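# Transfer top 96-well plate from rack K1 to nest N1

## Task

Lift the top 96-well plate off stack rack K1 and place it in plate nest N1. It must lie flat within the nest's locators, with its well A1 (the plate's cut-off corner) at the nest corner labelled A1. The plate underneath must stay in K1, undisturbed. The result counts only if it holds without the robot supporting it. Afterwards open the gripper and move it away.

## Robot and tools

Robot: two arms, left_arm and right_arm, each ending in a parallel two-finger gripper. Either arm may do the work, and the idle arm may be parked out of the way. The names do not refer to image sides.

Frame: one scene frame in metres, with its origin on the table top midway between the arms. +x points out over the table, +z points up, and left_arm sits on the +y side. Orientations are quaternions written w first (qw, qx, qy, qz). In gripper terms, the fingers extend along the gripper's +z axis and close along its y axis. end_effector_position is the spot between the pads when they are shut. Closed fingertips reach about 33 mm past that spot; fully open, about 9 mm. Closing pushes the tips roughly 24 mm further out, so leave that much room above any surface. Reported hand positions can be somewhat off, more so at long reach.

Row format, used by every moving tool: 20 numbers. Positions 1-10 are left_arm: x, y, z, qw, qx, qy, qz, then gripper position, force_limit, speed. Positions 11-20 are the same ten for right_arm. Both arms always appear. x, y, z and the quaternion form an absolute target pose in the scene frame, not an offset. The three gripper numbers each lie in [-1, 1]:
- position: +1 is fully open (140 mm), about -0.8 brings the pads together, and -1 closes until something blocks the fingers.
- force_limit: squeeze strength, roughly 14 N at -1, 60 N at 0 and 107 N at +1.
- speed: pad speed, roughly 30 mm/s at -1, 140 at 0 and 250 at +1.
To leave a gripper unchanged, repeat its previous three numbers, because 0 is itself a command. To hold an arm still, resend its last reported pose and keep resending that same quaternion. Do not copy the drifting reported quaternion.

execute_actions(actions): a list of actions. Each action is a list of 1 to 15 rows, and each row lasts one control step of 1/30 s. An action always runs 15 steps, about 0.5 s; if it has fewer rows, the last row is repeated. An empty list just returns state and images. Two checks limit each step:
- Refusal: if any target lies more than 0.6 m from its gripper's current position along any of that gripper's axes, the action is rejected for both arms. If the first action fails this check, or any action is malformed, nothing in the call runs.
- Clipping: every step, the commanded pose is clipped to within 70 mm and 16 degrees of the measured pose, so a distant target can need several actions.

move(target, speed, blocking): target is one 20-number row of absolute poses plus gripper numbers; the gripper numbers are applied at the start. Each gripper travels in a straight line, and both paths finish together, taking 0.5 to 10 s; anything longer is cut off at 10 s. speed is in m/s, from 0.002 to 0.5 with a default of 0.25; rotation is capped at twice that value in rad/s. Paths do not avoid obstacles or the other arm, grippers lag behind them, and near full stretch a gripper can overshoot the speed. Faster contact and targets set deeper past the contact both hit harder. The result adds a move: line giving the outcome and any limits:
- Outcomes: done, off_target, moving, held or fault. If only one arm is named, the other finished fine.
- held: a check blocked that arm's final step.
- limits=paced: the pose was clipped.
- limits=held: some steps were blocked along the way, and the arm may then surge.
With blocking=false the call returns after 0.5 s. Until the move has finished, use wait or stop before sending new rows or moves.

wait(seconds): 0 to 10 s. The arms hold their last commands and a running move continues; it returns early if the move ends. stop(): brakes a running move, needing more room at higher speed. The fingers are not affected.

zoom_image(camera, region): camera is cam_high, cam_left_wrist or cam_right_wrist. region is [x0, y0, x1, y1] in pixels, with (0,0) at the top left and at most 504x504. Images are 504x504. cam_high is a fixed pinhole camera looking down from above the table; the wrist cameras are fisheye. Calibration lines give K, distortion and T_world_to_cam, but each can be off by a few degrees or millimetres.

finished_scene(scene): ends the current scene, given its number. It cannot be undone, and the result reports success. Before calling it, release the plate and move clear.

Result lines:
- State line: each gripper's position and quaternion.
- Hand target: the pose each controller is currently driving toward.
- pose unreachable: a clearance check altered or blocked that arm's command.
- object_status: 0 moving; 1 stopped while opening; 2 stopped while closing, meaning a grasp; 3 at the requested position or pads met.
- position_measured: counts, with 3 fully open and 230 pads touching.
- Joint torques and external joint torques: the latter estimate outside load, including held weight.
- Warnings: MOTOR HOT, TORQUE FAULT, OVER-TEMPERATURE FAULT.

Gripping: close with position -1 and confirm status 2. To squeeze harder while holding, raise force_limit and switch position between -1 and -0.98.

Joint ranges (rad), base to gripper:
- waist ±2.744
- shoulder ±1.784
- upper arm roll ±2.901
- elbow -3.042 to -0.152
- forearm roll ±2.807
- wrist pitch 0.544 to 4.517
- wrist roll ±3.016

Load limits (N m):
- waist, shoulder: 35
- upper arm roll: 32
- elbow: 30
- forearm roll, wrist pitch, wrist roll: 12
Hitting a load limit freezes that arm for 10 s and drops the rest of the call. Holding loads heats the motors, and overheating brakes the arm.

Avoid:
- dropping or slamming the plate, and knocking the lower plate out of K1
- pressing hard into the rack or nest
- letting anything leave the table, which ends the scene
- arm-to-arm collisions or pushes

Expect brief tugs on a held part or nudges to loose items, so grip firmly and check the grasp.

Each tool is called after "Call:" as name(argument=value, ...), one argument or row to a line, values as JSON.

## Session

Call:
execute_actions(
  actions=[],
)

Scene clock: 0.00 s.
left_arm: end_effector_position=(+0.4912, +0.3129, +0.4140) position_measured=3 object_status=3 end_effector_quat_wxyz=(+0.008, +0.883, -0.469, -0.004) | right_arm: end_effector_position=(+0.3146, -0.7896, +0.1537) position_measured=3 object_status=3 end_effector_quat_wxyz=(+0.163, +0.404, +0.619, +0.654)
Joint positions: left_arm=[ 0.016 -0.002 -0.005 -1.568 -0.013  1.555 -0.789] | right_arm=[-1.226  0.856 -0.122 -1.536  1.088  1.182  0.933]
Joint velocities: left_arm=[ 0.001 -0.     0.     0.     0.     0.001  0.001] | right_arm=[ 0.     0.001 -0.001  0.    -0.001  0.001  0.   ]
Joint torques (N m, as the joint torque sensors report them, + toward a larger angle): no reading
External joint torques (N m, as the arm's controller estimates them; a push from outside toward a larger angle lowers the number): no reading
Hand target (left_arm): +0.491, +0.313, +0.414; +0.008, +0.883, -0.469, -0.004
Hand target (right_arm): +0.315, -0.790, +0.154; +0.163, +0.404, +0.619, +0.654
camera_calibration (this result's frames):
cam_right_wrist: T_world_to_cam=[[0.210114, -0.0874402, 0.973759, -0.28032], [0.410653, -0.895981, -0.169065, -0.801906], [0.887252, 0.4354, -0.15235, 0.277396], [0, 0, 0, 1]] pos_world=[0.142085, -0.863782, 0.179651]

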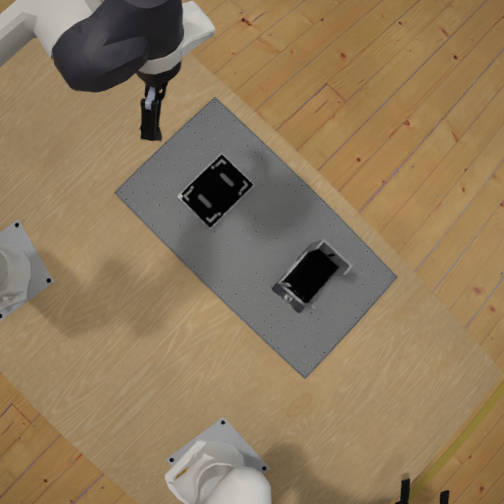

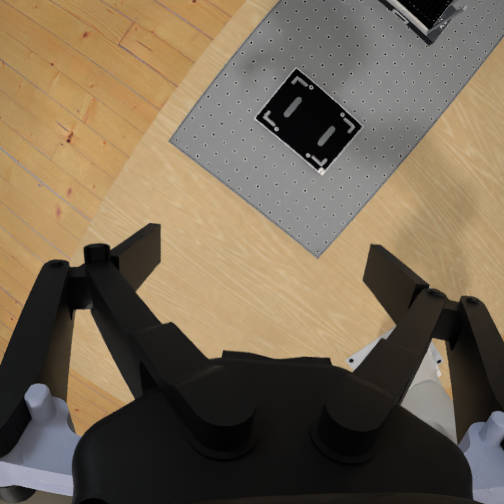

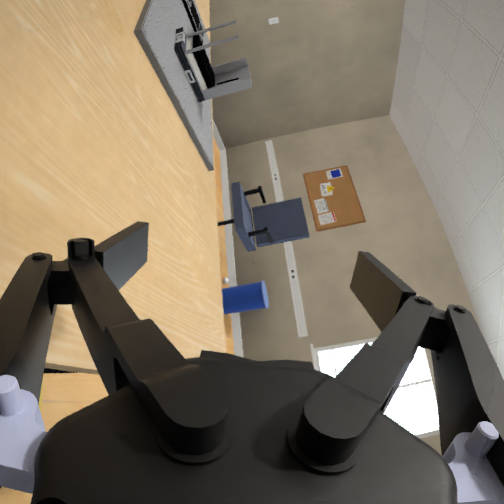

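Call:
zoom_image(
  camera="cam_high",
  region=[260,225,360,325],
)

Call:
zoom_image(
  camera="cam_high",
  region=[165,140,265,240],
)

Call:
move(
  target=[0.25,0.55,0.3,0,0.749,-0.663,0,1,0,0,0.45,-0.55,0.28,0,0.9,0.43,0,0.6,0,0],
  speed=0.4,
)

Call:
move(
  target=[0.25,0.55,0.3,0,0.749,-0.663,0,1,0,0,0.49,-0.155,0.21,0,1,0.02,0,0.6,0,0],
  speed=0.35,
)

Call:
zoom_image(
  camera="cam_right_wrist",
  region=[160,100,360,300],
)

Region (260, 225, 360, 325) of cam_high's 504x504 image, scaled by 5.040, with more detail than that image has.

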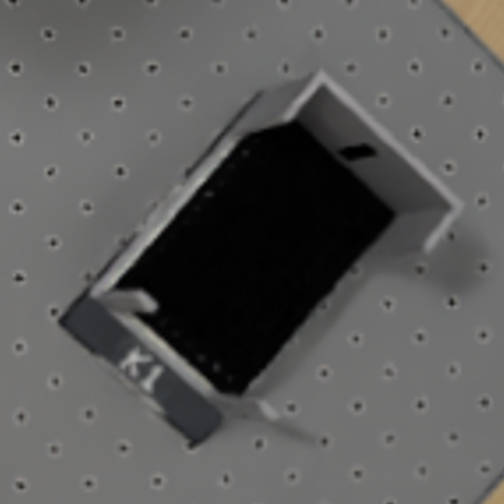

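Region (165, 140, 265, 240) of cam_high's 504x504 image, scaled by 5.040, with more detail than that image has.

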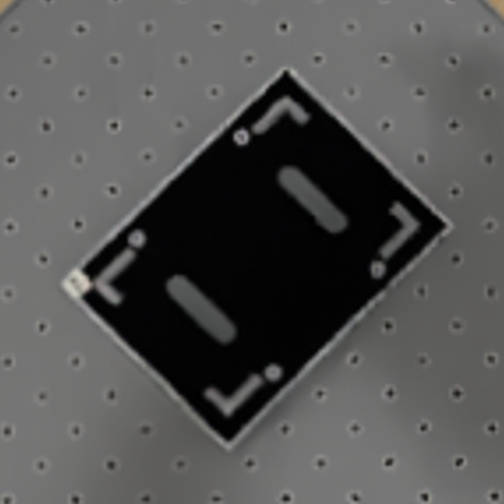

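Scene clock: 11.87 s.
left_arm: end_effector_position=(+0.2495, +0.5473, +0.3008) position_measured=3 object_status=3 end_effector_quat_wxyz=(-0.002, +0.753, -0.658, +0.002) | right_arm: end_effector_position=(+0.4537, -0.5426, +0.2832) position_measured=53 object_status=3 end_effector_quat_wxyz=(-0.009, +0.893, +0.450, +0.005)
Joint positions: left_arm=[-0.007 -0.873  0.451 -2.533  0.344  1.711 -0.093] | right_arm=[-1.694 -0.544  1.216 -2.035  0.537  1.78   2.987]
Joint velocities: left_arm=[-0.001 -0.001 -0.    -0.001  0.     0.     0.001] | right_arm=[-0.002  0.     0.002  0.001  0.003 -0.013  0.016]
Joint torques (N m, as the joint torque sensors report them, + toward a larger angle): left_arm=[-0.64 -2.05 -9.13 21.58  1.23  2.18  0.47] | right_arm=[ -1.65   6.37 -14.82  22.07   1.95   2.09   0.35]
External joint torques (N m, as the arm's controller estimates them; a push from outside toward a larger angle lowers the number): left_arm=[-0.57 -1.26  0.31 -1.34  0.44 -0.35  0.47] | right_arm=[-1.61 -0.21  0.76  0.7   1.05 -0.32  0.35]
Hand target (left_arm): +0.248, +0.548, +0.300; -0.002, +0.750, -0.661, +0.001
Hand target (right_arm): +0.454, -0.541, +0.283; -0.011, +0.896, +0.444, +0.006
Off the commanded pose (left_arm): 0.003 m, 1 deg.
Off the commanded pose (right_arm): 0.009 m, 3 deg.
joint sent to its limit (right arm) — the command would take joint 7 (wrist roll) past its upper limit, so that joint was sent only as far as its limit.
move: off_target (right_arm); limits=paced
camera_calibration (this result's frames):
cam_left_wrist: T_world_to_cam=[[-0.978709, -0.205238, -0.00252296, 0.362599], [-0.196443, 0.933064, 0.301332, -0.54679], [-0.0594908, 0.295412, -0.953516, 0.330264], [0, 0, 0, 1]] pos_world=[0.267113, 0.487045, 0.480592]
cam_right_wrist: T_world_to_cam=[[0.872251, -0.48887, -0.0135793, -0.652686], [-0.467055, -0.840922, 0.273331, -0.313002], [-0.145042, -0.232071, -0.961824, 0.401569], [0, 0, 0, 1]] pos_world=[0.481361, -0.489096, 0.462929]

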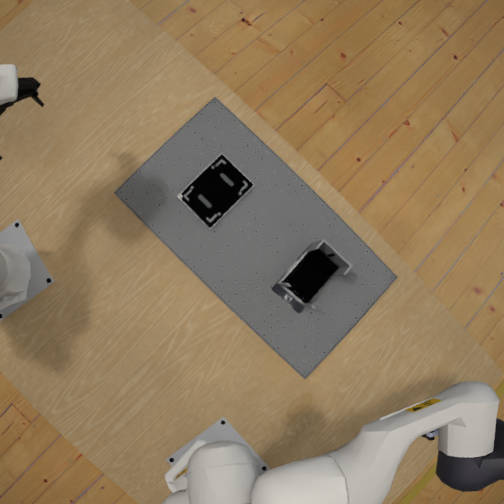

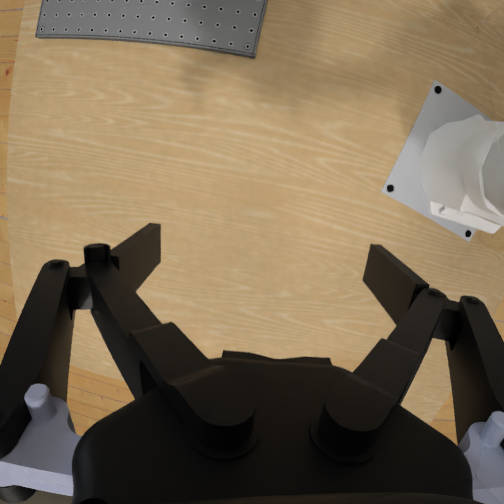

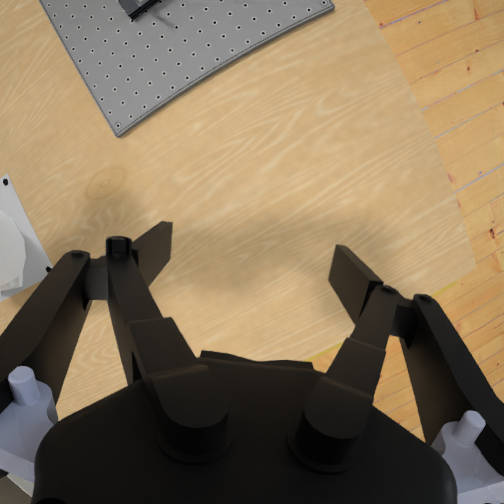

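Scene clock: 18.30 s.
left_arm: end_effector_position=(+0.2504, +0.5491, +0.3003) position_measured=3 object_status=3 end_effector_quat_wxyz=(-0.001, +0.751, -0.661, +0.001) | right_arm: end_effector_position=(+0.4816, -0.1474, +0.2098) position_measured=53 object_status=3 end_effector_quat_wxyz=(-0.202, +0.843, +0.402, +0.296)
Joint positions: left_arm=[-0.012 -0.866  0.459 -2.528  0.346  1.71  -0.084] | right_arm=[-1.032 -0.85   1.188 -2.55   1.625  1.843  2.992]
Joint velocities: left_arm=[ 0.     0.001  0.001  0.    -0.     0.    -0.001] | right_arm=[ 0.144  0.142 -0.055 -0.067  0.018  0.19  -0.   ]
Joint torques (N m, as the joint torque sensors report them, + toward a larger angle): left_arm=[-0.86 -0.75 -9.12 23.07  1.22  2.1   0.42] | right_arm=[  0.53   8.06 -19.62  16.12   2.54   2.04   0.37]
External joint torques (N m, as the arm's controller estimates them; a push from outside toward a larger angle lowers the number): left_arm=[-0.85  0.13  0.34  0.2   0.43 -0.41  0.42] | right_arm=[ 1.04  0.78 -0.73 -1.31  0.95  0.67  0.36]
Hand target (left_arm): +0.250, +0.550, +0.300; -0.000, +0.749, -0.663, +0.000
Hand target (right_arm): +0.486, -0.152, +0.211; -0.195, +0.847, +0.392, +0.302
Off the commanded pose (left_arm): 0.001 m, 0 deg.
Off the commanded pose (right_arm): 0.011 m, 63 deg; orientation clipped at the last step of the last action.
joint sent to its limit (right arm) — the command would take joint 7 (wrist roll) past its upper limit, so that joint was sent only as far as its limit.
move: moving (right_arm; no rest 5 s after the path's end); limits=paced
camera_calibration (this result's frames):
cam_left_wrist: T_world_to_cam=[[-0.979947, -0.199257, 0.000988236, 0.35983], [-0.189773, 0.934793, 0.300247, -0.550467], [-0.0607502, 0.294039, -0.953861, 0.330478], [0, 0, 0, 1]] pos_world=[0.268226, 0.489098, 0.48015]
cam_right_wrist: T_world_to_cam=[[0.854656, -0.518785, -0.0205913, -0.479257], [-0.477582, -0.769982, -0.423135, 0.214048], [0.203661, 0.371469, -0.905833, 0.336012], [0, 0, 0, 1]] pos_world=[0.443393, -0.208637, 0.385073]

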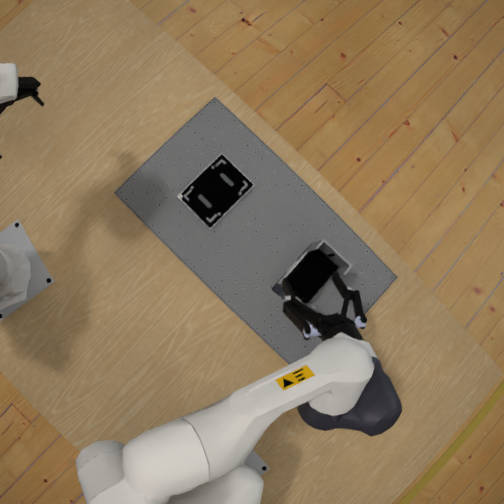

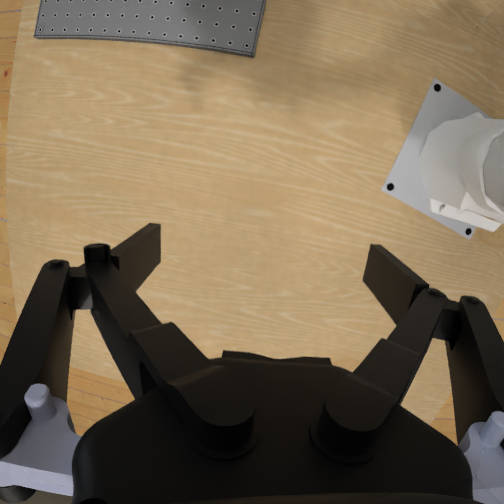

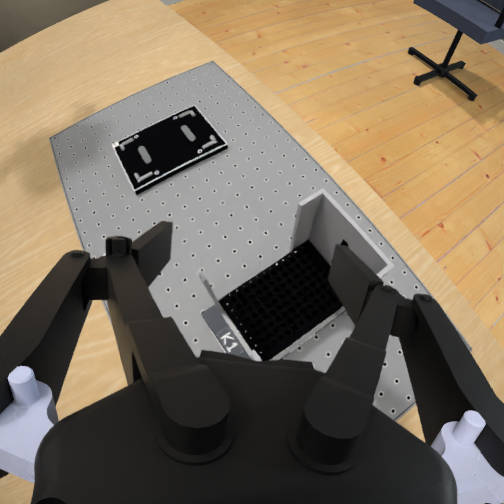

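Region (160, 100, 360, 300) of cam_right_wrist's 504x504 image, scaled by 2.520, with more detail than that image has.

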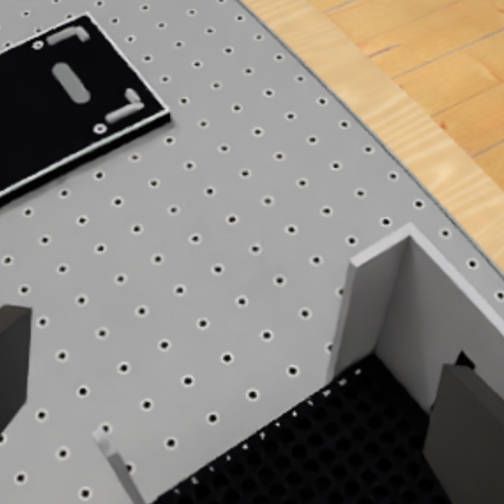

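Call:
move(
  target=[0.25,0.55,0.3,0,0.749,-0.663,0,1,0,0,0.52,-0.16,0.27,0,0.1,0.995,0,0.6,0,0],
  speed=0.4,
)

Call:
move(
  target=[0.25,0.55,0.3,0,0.749,-0.663,0,1,0,0,0.52,-0.153,0.19,0,-0.03,1,0,0.6,0,0],
)

Call:
zoom_image(
  camera="cam_right_wrist",
  region=[160,110,360,310],
)

Scene clock: 25.83 s.
left_arm: end_effector_position=(+0.2504, +0.5491, +0.3003) position_measured=3 object_status=3 end_effector_quat_wxyz=(-0.001, +0.751, -0.661, +0.001) | right_arm: end_effector_position=(+0.5189, -0.1593, +0.2705) position_measured=53 object_status=3 end_effector_quat_wxyz=(-0.007, +0.108, +0.994, +0.008)
Joint positions: left_arm=[-0.012 -0.866  0.459 -2.528  0.347  1.71  -0.084] | right_arm=[-1.337 -0.409  1.622 -1.847  0.444  1.833  1.82 ]
Joint velocities: left_arm=[ 0.    -0.001  0.001 -0.001 -0.     0.001  0.001] | right_arm=[ 0.     0.004  0.001 -0.001 -0.008  0.006 -0.021]
Joint torques (N m, as the joint torque sensors report them, + toward a larger angle): left_arm=[-1.05 -0.35 -9.1  23.03  1.29  2.15  0.4 ] | right_arm=[  1.25  16.72 -11.12  21.26  -0.3    3.    -0.4 ]
External joint torques (N m, as the arm's controller estimates them; a push from outside toward a larger angle lowers the number): left_arm=[-1.08  0.63  0.34  0.12  0.5  -0.36  0.4 ] | right_arm=[ 1.26  0.99  1.63 -1.14 -1.13  0.62 -0.4 ]
Hand target (left_arm): +0.250, +0.550, +0.300; -0.000, +0.749, -0.663, +0.000
Hand target (right_arm): +0.519, -0.159, +0.270; -0.006, +0.098, +0.995, +0.006
Off the commanded pose (left_arm): 0.001 m, 0 deg.
Off the commanded pose (right_arm): 0.001 m, 1 deg.
move: done
camera_calibration (this result's frames):
cam_left_wrist: T_world_to_cam=[[-0.979948, -0.19925, 0.00100622, 0.359833], [-0.18976, 0.934793, 0.300256, -0.550488], [-0.0607664, 0.294044, -0.953858, 0.33049], [0, 0, 0, 1]] pos_world=[0.26824, 0.48911, 0.480165]
cam_right_wrist: T_world_to_cam=[[0.0895682, 0.995909, 0.0119557, 0.113409], [0.956311, -0.0893486, 0.278363, -0.577022], [0.278293, -0.0134992, -0.960401, 0.302579], [0, 0, 0, 1]] pos_world=[0.457449, -0.160417, 0.449863]

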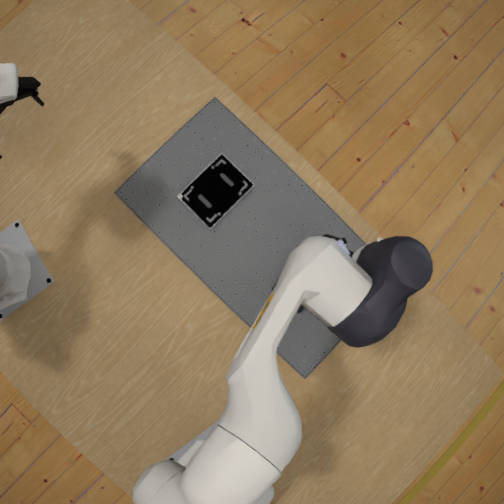

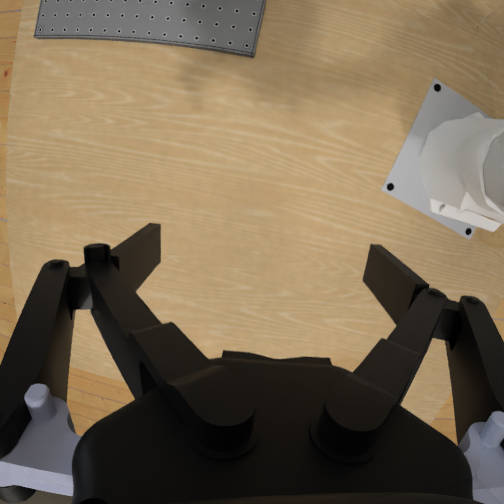

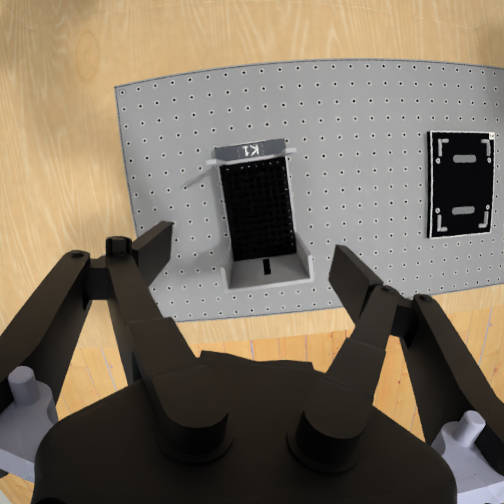

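Scene clock: 27.23 s.
left_arm: end_effector_position=(+0.2504, +0.5491, +0.3003) position_measured=3 object_status=3 end_effector_quat_wxyz=(-0.001, +0.751, -0.661, +0.001) | right_arm: end_effector_position=(+0.5201, -0.1509, +0.1907) position_measured=53 object_status=3 end_effector_quat_wxyz=(-0.001, -0.021, +1.000, +0.002)
Joint positions: left_arm=[-0.012 -0.866  0.459 -2.528  0.347  1.71  -0.084] | right_arm=[-1.456 -0.391  1.831 -1.976  0.43   2.041  1.59 ]
Joint velocities: left_arm=[ 0.    -0.001 -0.     0.001  0.     0.    -0.   ] | right_arm=[-0.001  0.001 -0.001 -0.001 -0.001  0.005 -0.023]
Joint torques (N m, as the joint torque sensors report them, + toward a larger angle): left_arm=[-0.84 -0.33 -8.88 22.99  1.27  2.13  0.39] | right_arm=[ -1.09  21.84 -10.1   20.89  -0.35   3.01  -0.24]
External joint torques (N m, as the arm's controller estimates them; a push from outside toward a larger angle lowers the number): left_arm=[-0.87  0.69  0.6   0.    0.48 -0.39  0.39] | right_arm=[-1.05  1.78  1.67 -1.27 -1.08  0.6  -0.24]
Hand target (left_arm): +0.250, +0.550, +0.300; -0.000, +0.749, -0.663, +0.000
Hand target (right_arm): +0.521, -0.153, +0.190; -0.000, -0.029, +1.000, +0.000
Off the commanded pose (left_arm): 0.001 m, 0 deg.
Off the commanded pose (right_arm): 0.002 m, 1 deg.
move: done
camera_calibration (this result's frames):
cam_left_wrist: T_world_to_cam=[[-0.979948, -0.199249, 0.00100584, 0.359837], [-0.18976, 0.934792, 0.300258, -0.55049], [-0.0607664, 0.294046, -0.953858, 0.33049], [0, 0, 0, 1]] pos_world=[0.268243, 0.489112, 0.480168]
cam_right_wrist: T_world_to_cam=[[-0.167317, 0.985903, -0.000382629, 0.240344], [0.943523, 0.160237, 0.289979, -0.513102], [0.285953, 0.0481574, -0.957033, 0.23042], [0, 0, 0, 1]] pos_world=[0.458448, -0.165835, 0.3694]

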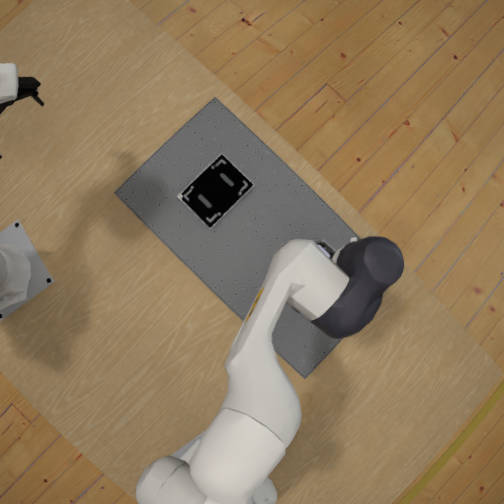

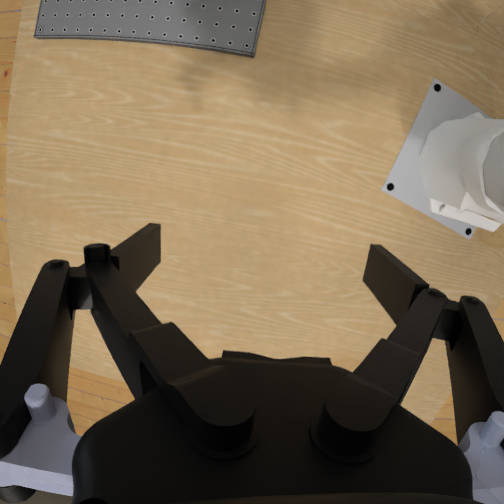

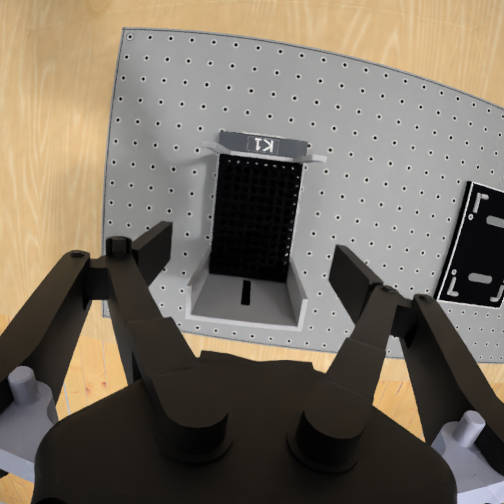

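Region (160, 110, 360, 310) of cam_right_wrist's 504x504 image, scaled by 2.520, with more detail than that image has.

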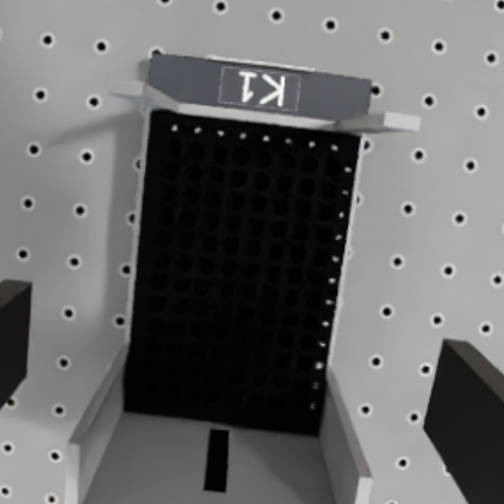

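Call:
move(
  target=[0.25,0.55,0.3,0,0.749,-0.663,0,1,0,0,0.518,-0.156,0.085,0,-0.042,0.999,0,0.6,0,0],
  speed=0.1,
)

Call:
zoom_image(
  camera="cam_right_wrist",
  region=[130,100,380,350],
)

Scene clock: 34.23 s.
left_arm: end_effector_position=(+0.2504, +0.5491, +0.3003) position_measured=3 object_status=3 end_effector_quat_wxyz=(-0.001, +0.751, -0.661, +0.001) | right_arm: end_effector_position=(+0.5182, -0.1553, +0.0848) position_measured=53 object_status=3 end_effector_quat_wxyz=(-0.001, -0.036, +0.999, -0.002)
Joint positions: left_arm=[-0.012 -0.866  0.459 -2.528  0.347  1.71  -0.084] | right_arm=[-1.65  -0.503  2.076 -2.076  0.569  2.248  1.47 ]
Joint velocities: left_arm=[ 0.     0.001  0.    -0.     0.    -0.     0.001] | right_arm=[-0.007  0.007  0.009 -0.001  0.     0.014 -0.016]
Joint torques (N m, as the joint torque sensors report them, + toward a larger angle): left_arm=[-1.13 -0.13 -9.02 23.23  1.29  2.17  0.36] | right_arm=[ -1.11  28.97 -11.9   19.21   0.9    3.    -0.3 ]
External joint torques (N m, as the arm's controller estimates them; a push from outside toward a larger angle lowers the number): left_arm=[-1.16  0.77  0.37  0.37  0.5  -0.33  0.36] | right_arm=[-1.09  1.22  1.48 -0.68  0.27  0.58 -0.3 ]
Hand target (left_arm): +0.250, +0.550, +0.300; -0.000, +0.749, -0.663, +0.000
Hand target (right_arm): +0.519, -0.155, +0.085; +0.000, -0.041, +0.999, -0.000
Off the commanded pose (left_arm): 0.001 m, 0 deg.
Off the commanded pose (right_arm): 0.001 m, 1 deg.
move: done
camera_calibration (this result's frames):
cam_left_wrist: T_world_to_cam=[[-0.979948, -0.199249, 0.00100818, 0.359846], [-0.189758, 0.934791, 0.300264, -0.550498], [-0.0607696, 0.294052, -0.953856, 0.330492], [0, 0, 0, 1]] pos_world=[0.268253, 0.489117, 0.480174]
cam_right_wrist: T_world_to_cam=[[-0.197374, 0.980306, -0.00656845, 0.259521], [0.938278, 0.190845, 0.288467, -0.472269], [0.284039, 0.0507727, -0.957467, 0.131203], [0, 0, 0, 1]] pos_world=[0.457075, -0.170941, 0.263561]

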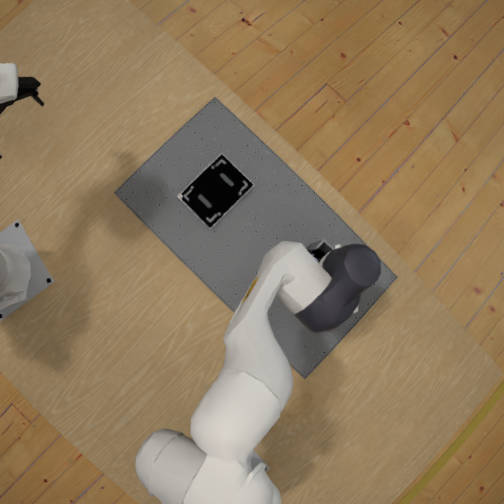

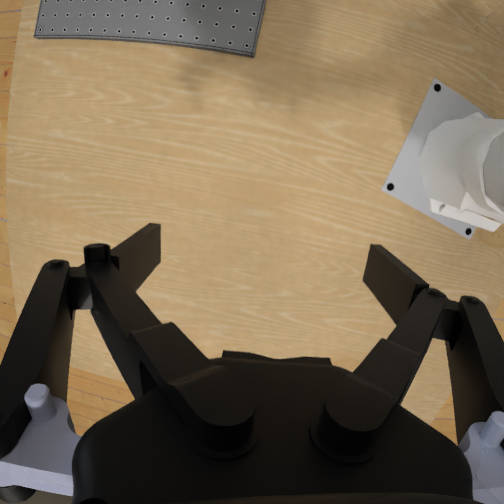

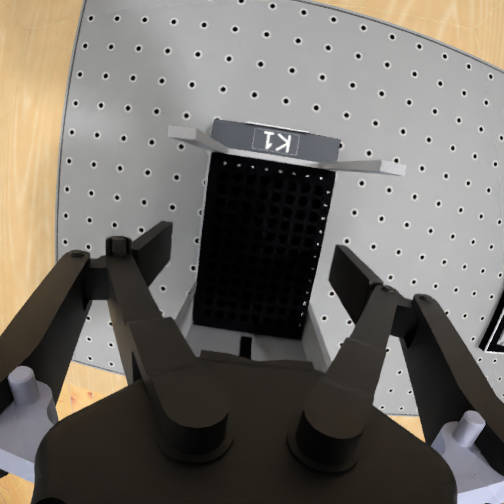

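Region (130, 100, 380, 350) of cam_right_wrist's 504x504 image, scaled by 2.016, with more detail than that image has.

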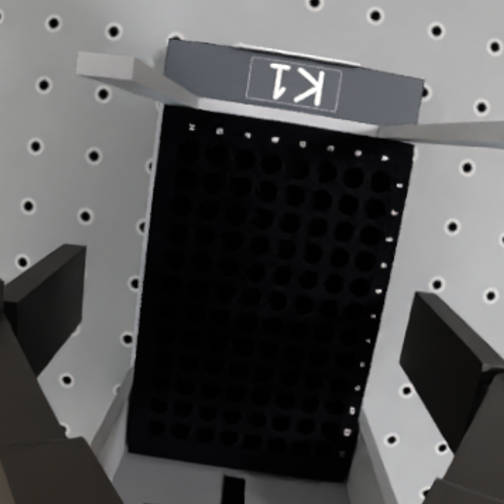

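Call:
move(
  target=[0.25,0.55,0.3,0,0.749,-0.663,0,1,0,0,0.514,-0.1485,0.077,0,-0.038,0.999,0,0.5,0,0],
  speed=0.03,
)

Call:
zoom_image(
  camera="cam_right_wrist",
  region=[130,100,380,350],
)

Scene clock: 40.60 s.
left_arm: end_effector_position=(+0.2504, +0.5491, +0.3003) position_measured=3 object_status=3 end_effector_quat_wxyz=(-0.001, +0.751, -0.661, +0.001) | right_arm: end_effector_position=(+0.5144, -0.1505, +0.0780) position_measured=66 object_status=3 end_effector_quat_wxyz=(-0.001, -0.040, +0.999, -0.001)
Joint positions: left_arm=[-0.012 -0.866  0.459 -2.528  0.347  1.71  -0.084] | right_arm=[-1.649 -0.506  2.089 -2.087  0.577  2.264  1.465]
Joint velocities: left_arm=[-0.001 -0.    -0.     0.    -0.001 -0.001 -0.   ] | right_arm=[-0.001 -0.     0.    -0.001  0.004  0.008  0.001]
Joint torques (N m, as the joint torque sensors report them, + toward a larger angle): left_arm=[-0.92 -0.51 -8.91 23.2   1.25  2.14  0.4 ] | right_arm=[  1.39  27.83 -11.9   18.52   1.56   3.01   0.26]
External joint torques (N m, as the arm's controller estimates them; a push from outside toward a larger angle lowers the number): left_arm=[-0.9   0.45  0.6   0.3   0.47 -0.38  0.4 ] | right_arm=[ 1.46 -0.09  1.4  -1.12  0.93  0.6   0.26]
Hand target (left_arm): +0.250, +0.550, +0.300; -0.000, +0.749, -0.663, +0.000
Hand target (right_arm): +0.514, -0.148, +0.077; -0.000, -0.038, +0.999, +0.000
Off the commanded pose (left_arm): 0.001 m, 0 deg.
Off the commanded pose (right_arm): 0.002 m, 0 deg.
move: done
camera_calibration (this result's frames):
cam_left_wrist: T_world_to_cam=[[-0.979949, -0.199244, 0.00101582, 0.359849], [-0.189751, 0.93479, 0.30027, -0.550506], [-0.0607767, 0.294057, -0.953854, 0.330494], [0, 0, 0, 1]] pos_world=[0.268261, 0.489122, 0.480178]
cam_right_wrist: T_world_to_cam=[[-0.205818, 0.978576, -0.00528595, 0.257995], [0.936542, 0.198537, 0.288917, -0.465644], [0.283777, 0.0545136, -0.95734, 0.126277], [0, 0, 0, 1]] pos_world=[0.453361, -0.166904, 0.256786]

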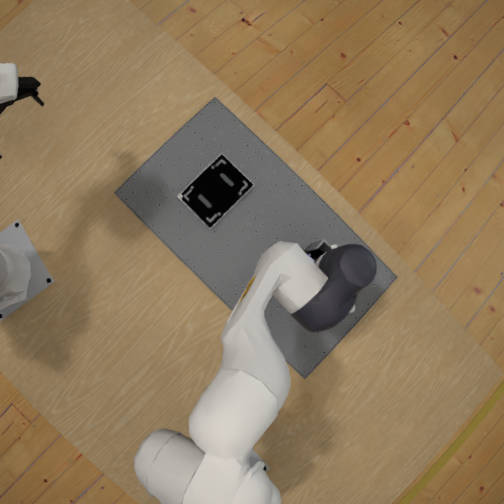

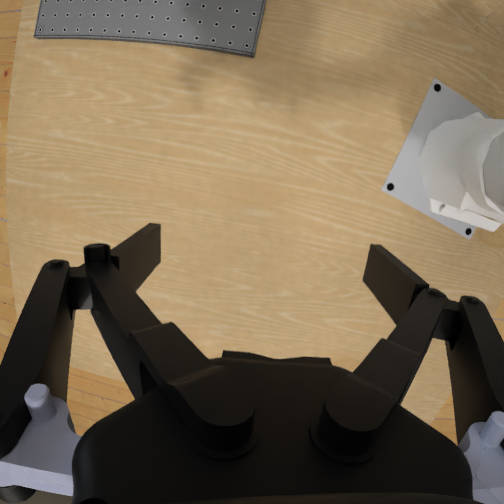

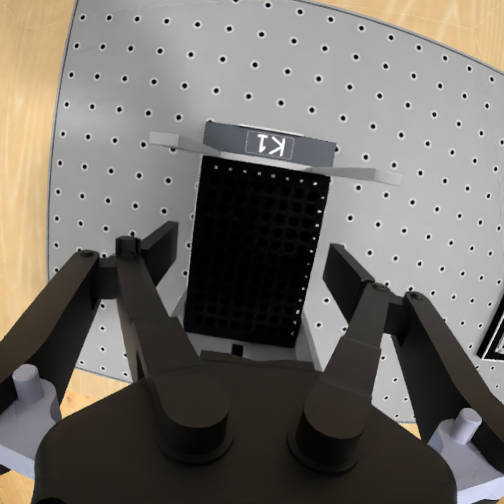

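Region (130, 100, 380, 350) of cam_right_wrist's 504x504 image, scaled by 2.016, with more detail than that image has.

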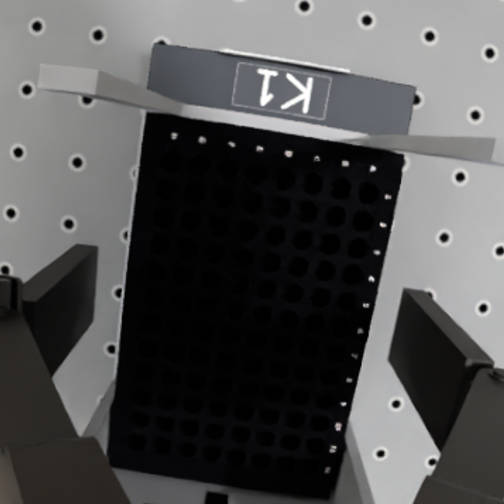

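Matches the earlier grasp view.

Call:
move(
  target=[0.25,0.55,0.3,0,0.749,-0.663,0,1,0,0,0.514,-0.1495,0.077,0,-0.038,0.999,0,-1,0,-1],
)

Call:
move(
  target=[0.25,0.55,0.3,0,0.749,-0.663,0,1,0,0,0.514,-0.1495,0.12,0,-0.038,0.999,0,-1,0,-1],
  speed=0.04,
)

Scene clock: 46.20 s.
left_arm: end_effector_position=(+0.2504, +0.5491, +0.3003) position_measured=3 object_status=3 end_effector_quat_wxyz=(-0.001, +0.751, -0.661, +0.001) | right_arm: end_effector_position=(+0.5147, -0.1507, +0.0783) position_measured=106 object_status=2 end_effector_quat_wxyz=(-0.000, -0.040, +0.999, -0.000)
Joint positions: left_arm=[-0.012 -0.866  0.459 -2.528  0.347  1.71  -0.084] | right_arm=[-1.649 -0.504  2.089 -2.088  0.578  2.266  1.465]
Joint velocities: left_arm=[-0.     0.     0.001 -0.    -0.    -0.    -0.   ] | right_arm=[-0.     0.002 -0.    -0.001 -0.     0.001 -0.   ]
Joint torques (N m, as the joint torque sensors report them, + toward a larger angle): left_arm=[-0.84 -0.55 -8.81 22.81  1.29  2.17  0.45] | right_arm=[  1.14  27.22 -12.07  18.21   1.36   3.04   0.21]
External joint torques (N m, as the arm's controller estimates them; a push from outside toward a larger angle lowers the number): left_arm=[-0.84  0.39  0.67 -0.06  0.51 -0.33  0.45] | right_arm=[ 1.17 -0.73  1.19 -1.47  0.73  0.62  0.21]
Hand target (left_arm): +0.250, +0.550, +0.300; -0.000, +0.749, -0.663, +0.000
Hand target (right_arm): +0.514, -0.150, +0.077; -0.000, -0.038, +0.999, -0.000
Off the commanded pose (left_arm): 0.001 m, 0 deg.
Off the commanded pose (right_arm): 0.002 m, 0 deg.
move: done
camera_calibration (this result's frames):
cam_left_wrist: T_world_to_cam=[[-0.97995, -0.199239, 0.00102198, 0.35985], [-0.189744, 0.93479, 0.300275, -0.550514], [-0.0607819, 0.29406, -0.953852, 0.330495], [0, 0, 0, 1]] pos_world=[0.268266, 0.489125, 0.480181]
cam_right_wrist: T_world_to_cam=[[-0.204606, 0.978835, -0.00424636, 0.257615], [0.936351, 0.196986, 0.29059, -0.466215], [0.285276, 0.0554804, -0.956838, 0.125788], [0, 0, 0, 1]] pos_world=[0.453367, -0.167303, 0.25693]

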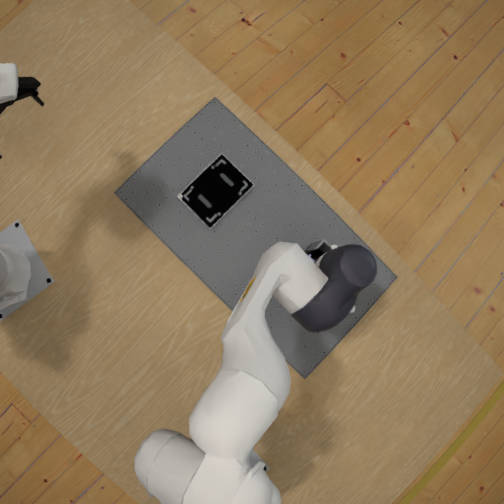

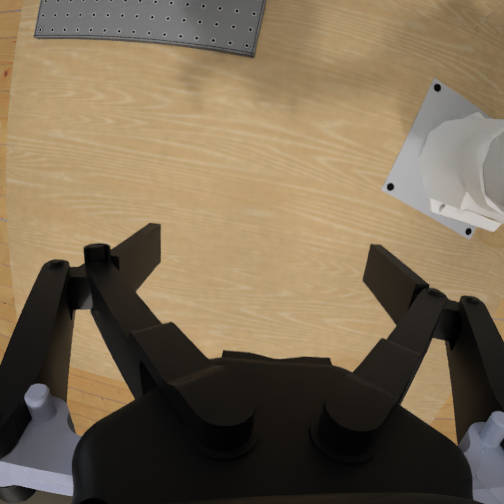

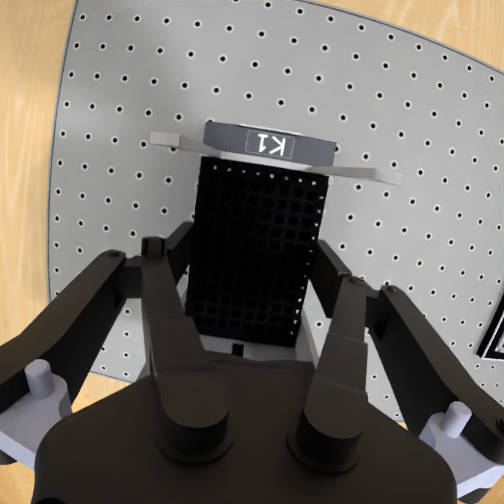

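Scene clock: 47.57 s.
left_arm: end_effector_position=(+0.2504, +0.5491, +0.3003) position_measured=3 object_status=3 end_effector_quat_wxyz=(-0.001, +0.751, -0.661, +0.001) | right_arm: end_effector_position=(+0.5140, -0.1502, +0.1193) position_measured=106 object_status=2 end_effector_quat_wxyz=(+0.000, -0.041, +0.999, +0.001)
Joint positions: left_arm=[-0.012 -0.866  0.459 -2.528  0.347  1.71  -0.084] | right_arm=[-1.558 -0.45   1.978 -2.071  0.518  2.194  1.499]
Joint velocities: left_arm=[-0.001  0.     0.    -0.     0.001 -0.    -0.   ] | right_arm=[ 0.009 -0.001 -0.014  0.002 -0.    -0.009  0.007]
Joint torques (N m, as the joint torque sensors report them, + toward a larger angle): left_arm=[-0.85 -0.67 -8.8  23.02  1.29  2.16  0.36] | right_arm=[  1.52  24.47 -13.12  21.9   -0.04   2.12   0.45]
External joint torques (N m, as the arm's controller estimates them; a push from outside toward a larger angle lowers the number): left_arm=[-0.84  0.24  0.68  0.14  0.5  -0.35  0.37] | right_arm=[ 1.68  0.22 -0.46  1.27 -0.71 -0.3   0.45]
Hand target (left_arm): +0.250, +0.550, +0.300; -0.000, +0.749, -0.663, +0.000
Hand target (right_arm): +0.514, -0.150, +0.120; -0.000, -0.038, +0.999, +0.000
Off the commanded pose (left_arm): 0.001 m, 0 deg.
Off the commanded pose (right_arm): 0.001 m, 0 deg.
move: done
camera_calibration (this result's frames):
cam_left_wrist: T_world_to_cam=[[-0.97995, -0.199239, 0.00102026, 0.359851], [-0.189745, 0.93479, 0.300275, -0.550514], [-0.0607803, 0.294061, -0.953852, 0.330496], [0, 0, 0, 1]] pos_world=[0.268267, 0.489126, 0.480183]
cam_right_wrist: T_world_to_cam=[[-0.207192, 0.9783, -0.00115816, 0.258017], [0.935466, 0.198467, 0.29243, -0.477124], [0.286314, 0.0595058, -0.956286, 0.165148], [0, 0, 0, 1]] pos_world=[0.452508, -0.167552, 0.297753]

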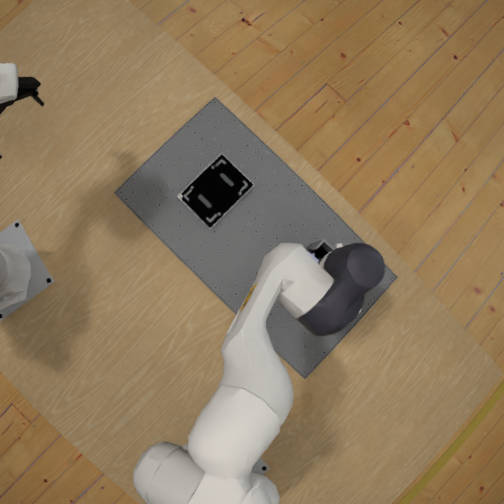

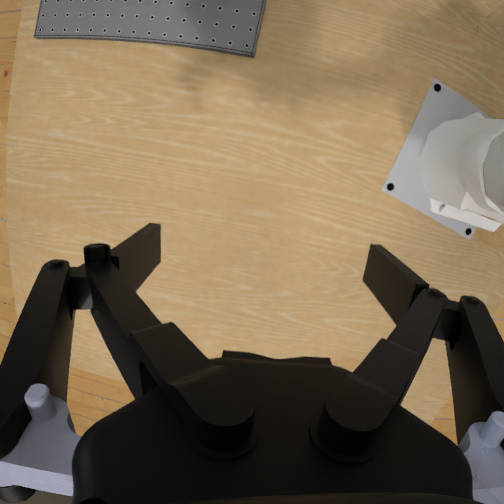

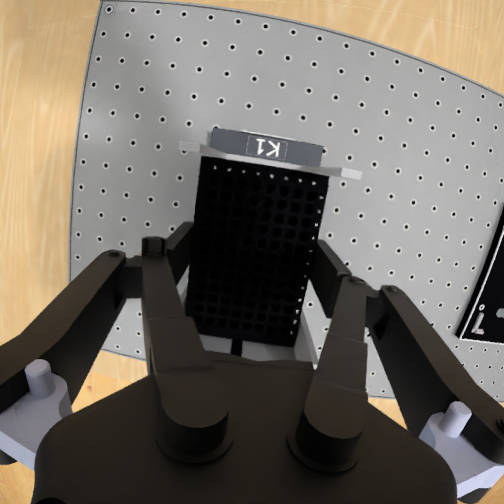

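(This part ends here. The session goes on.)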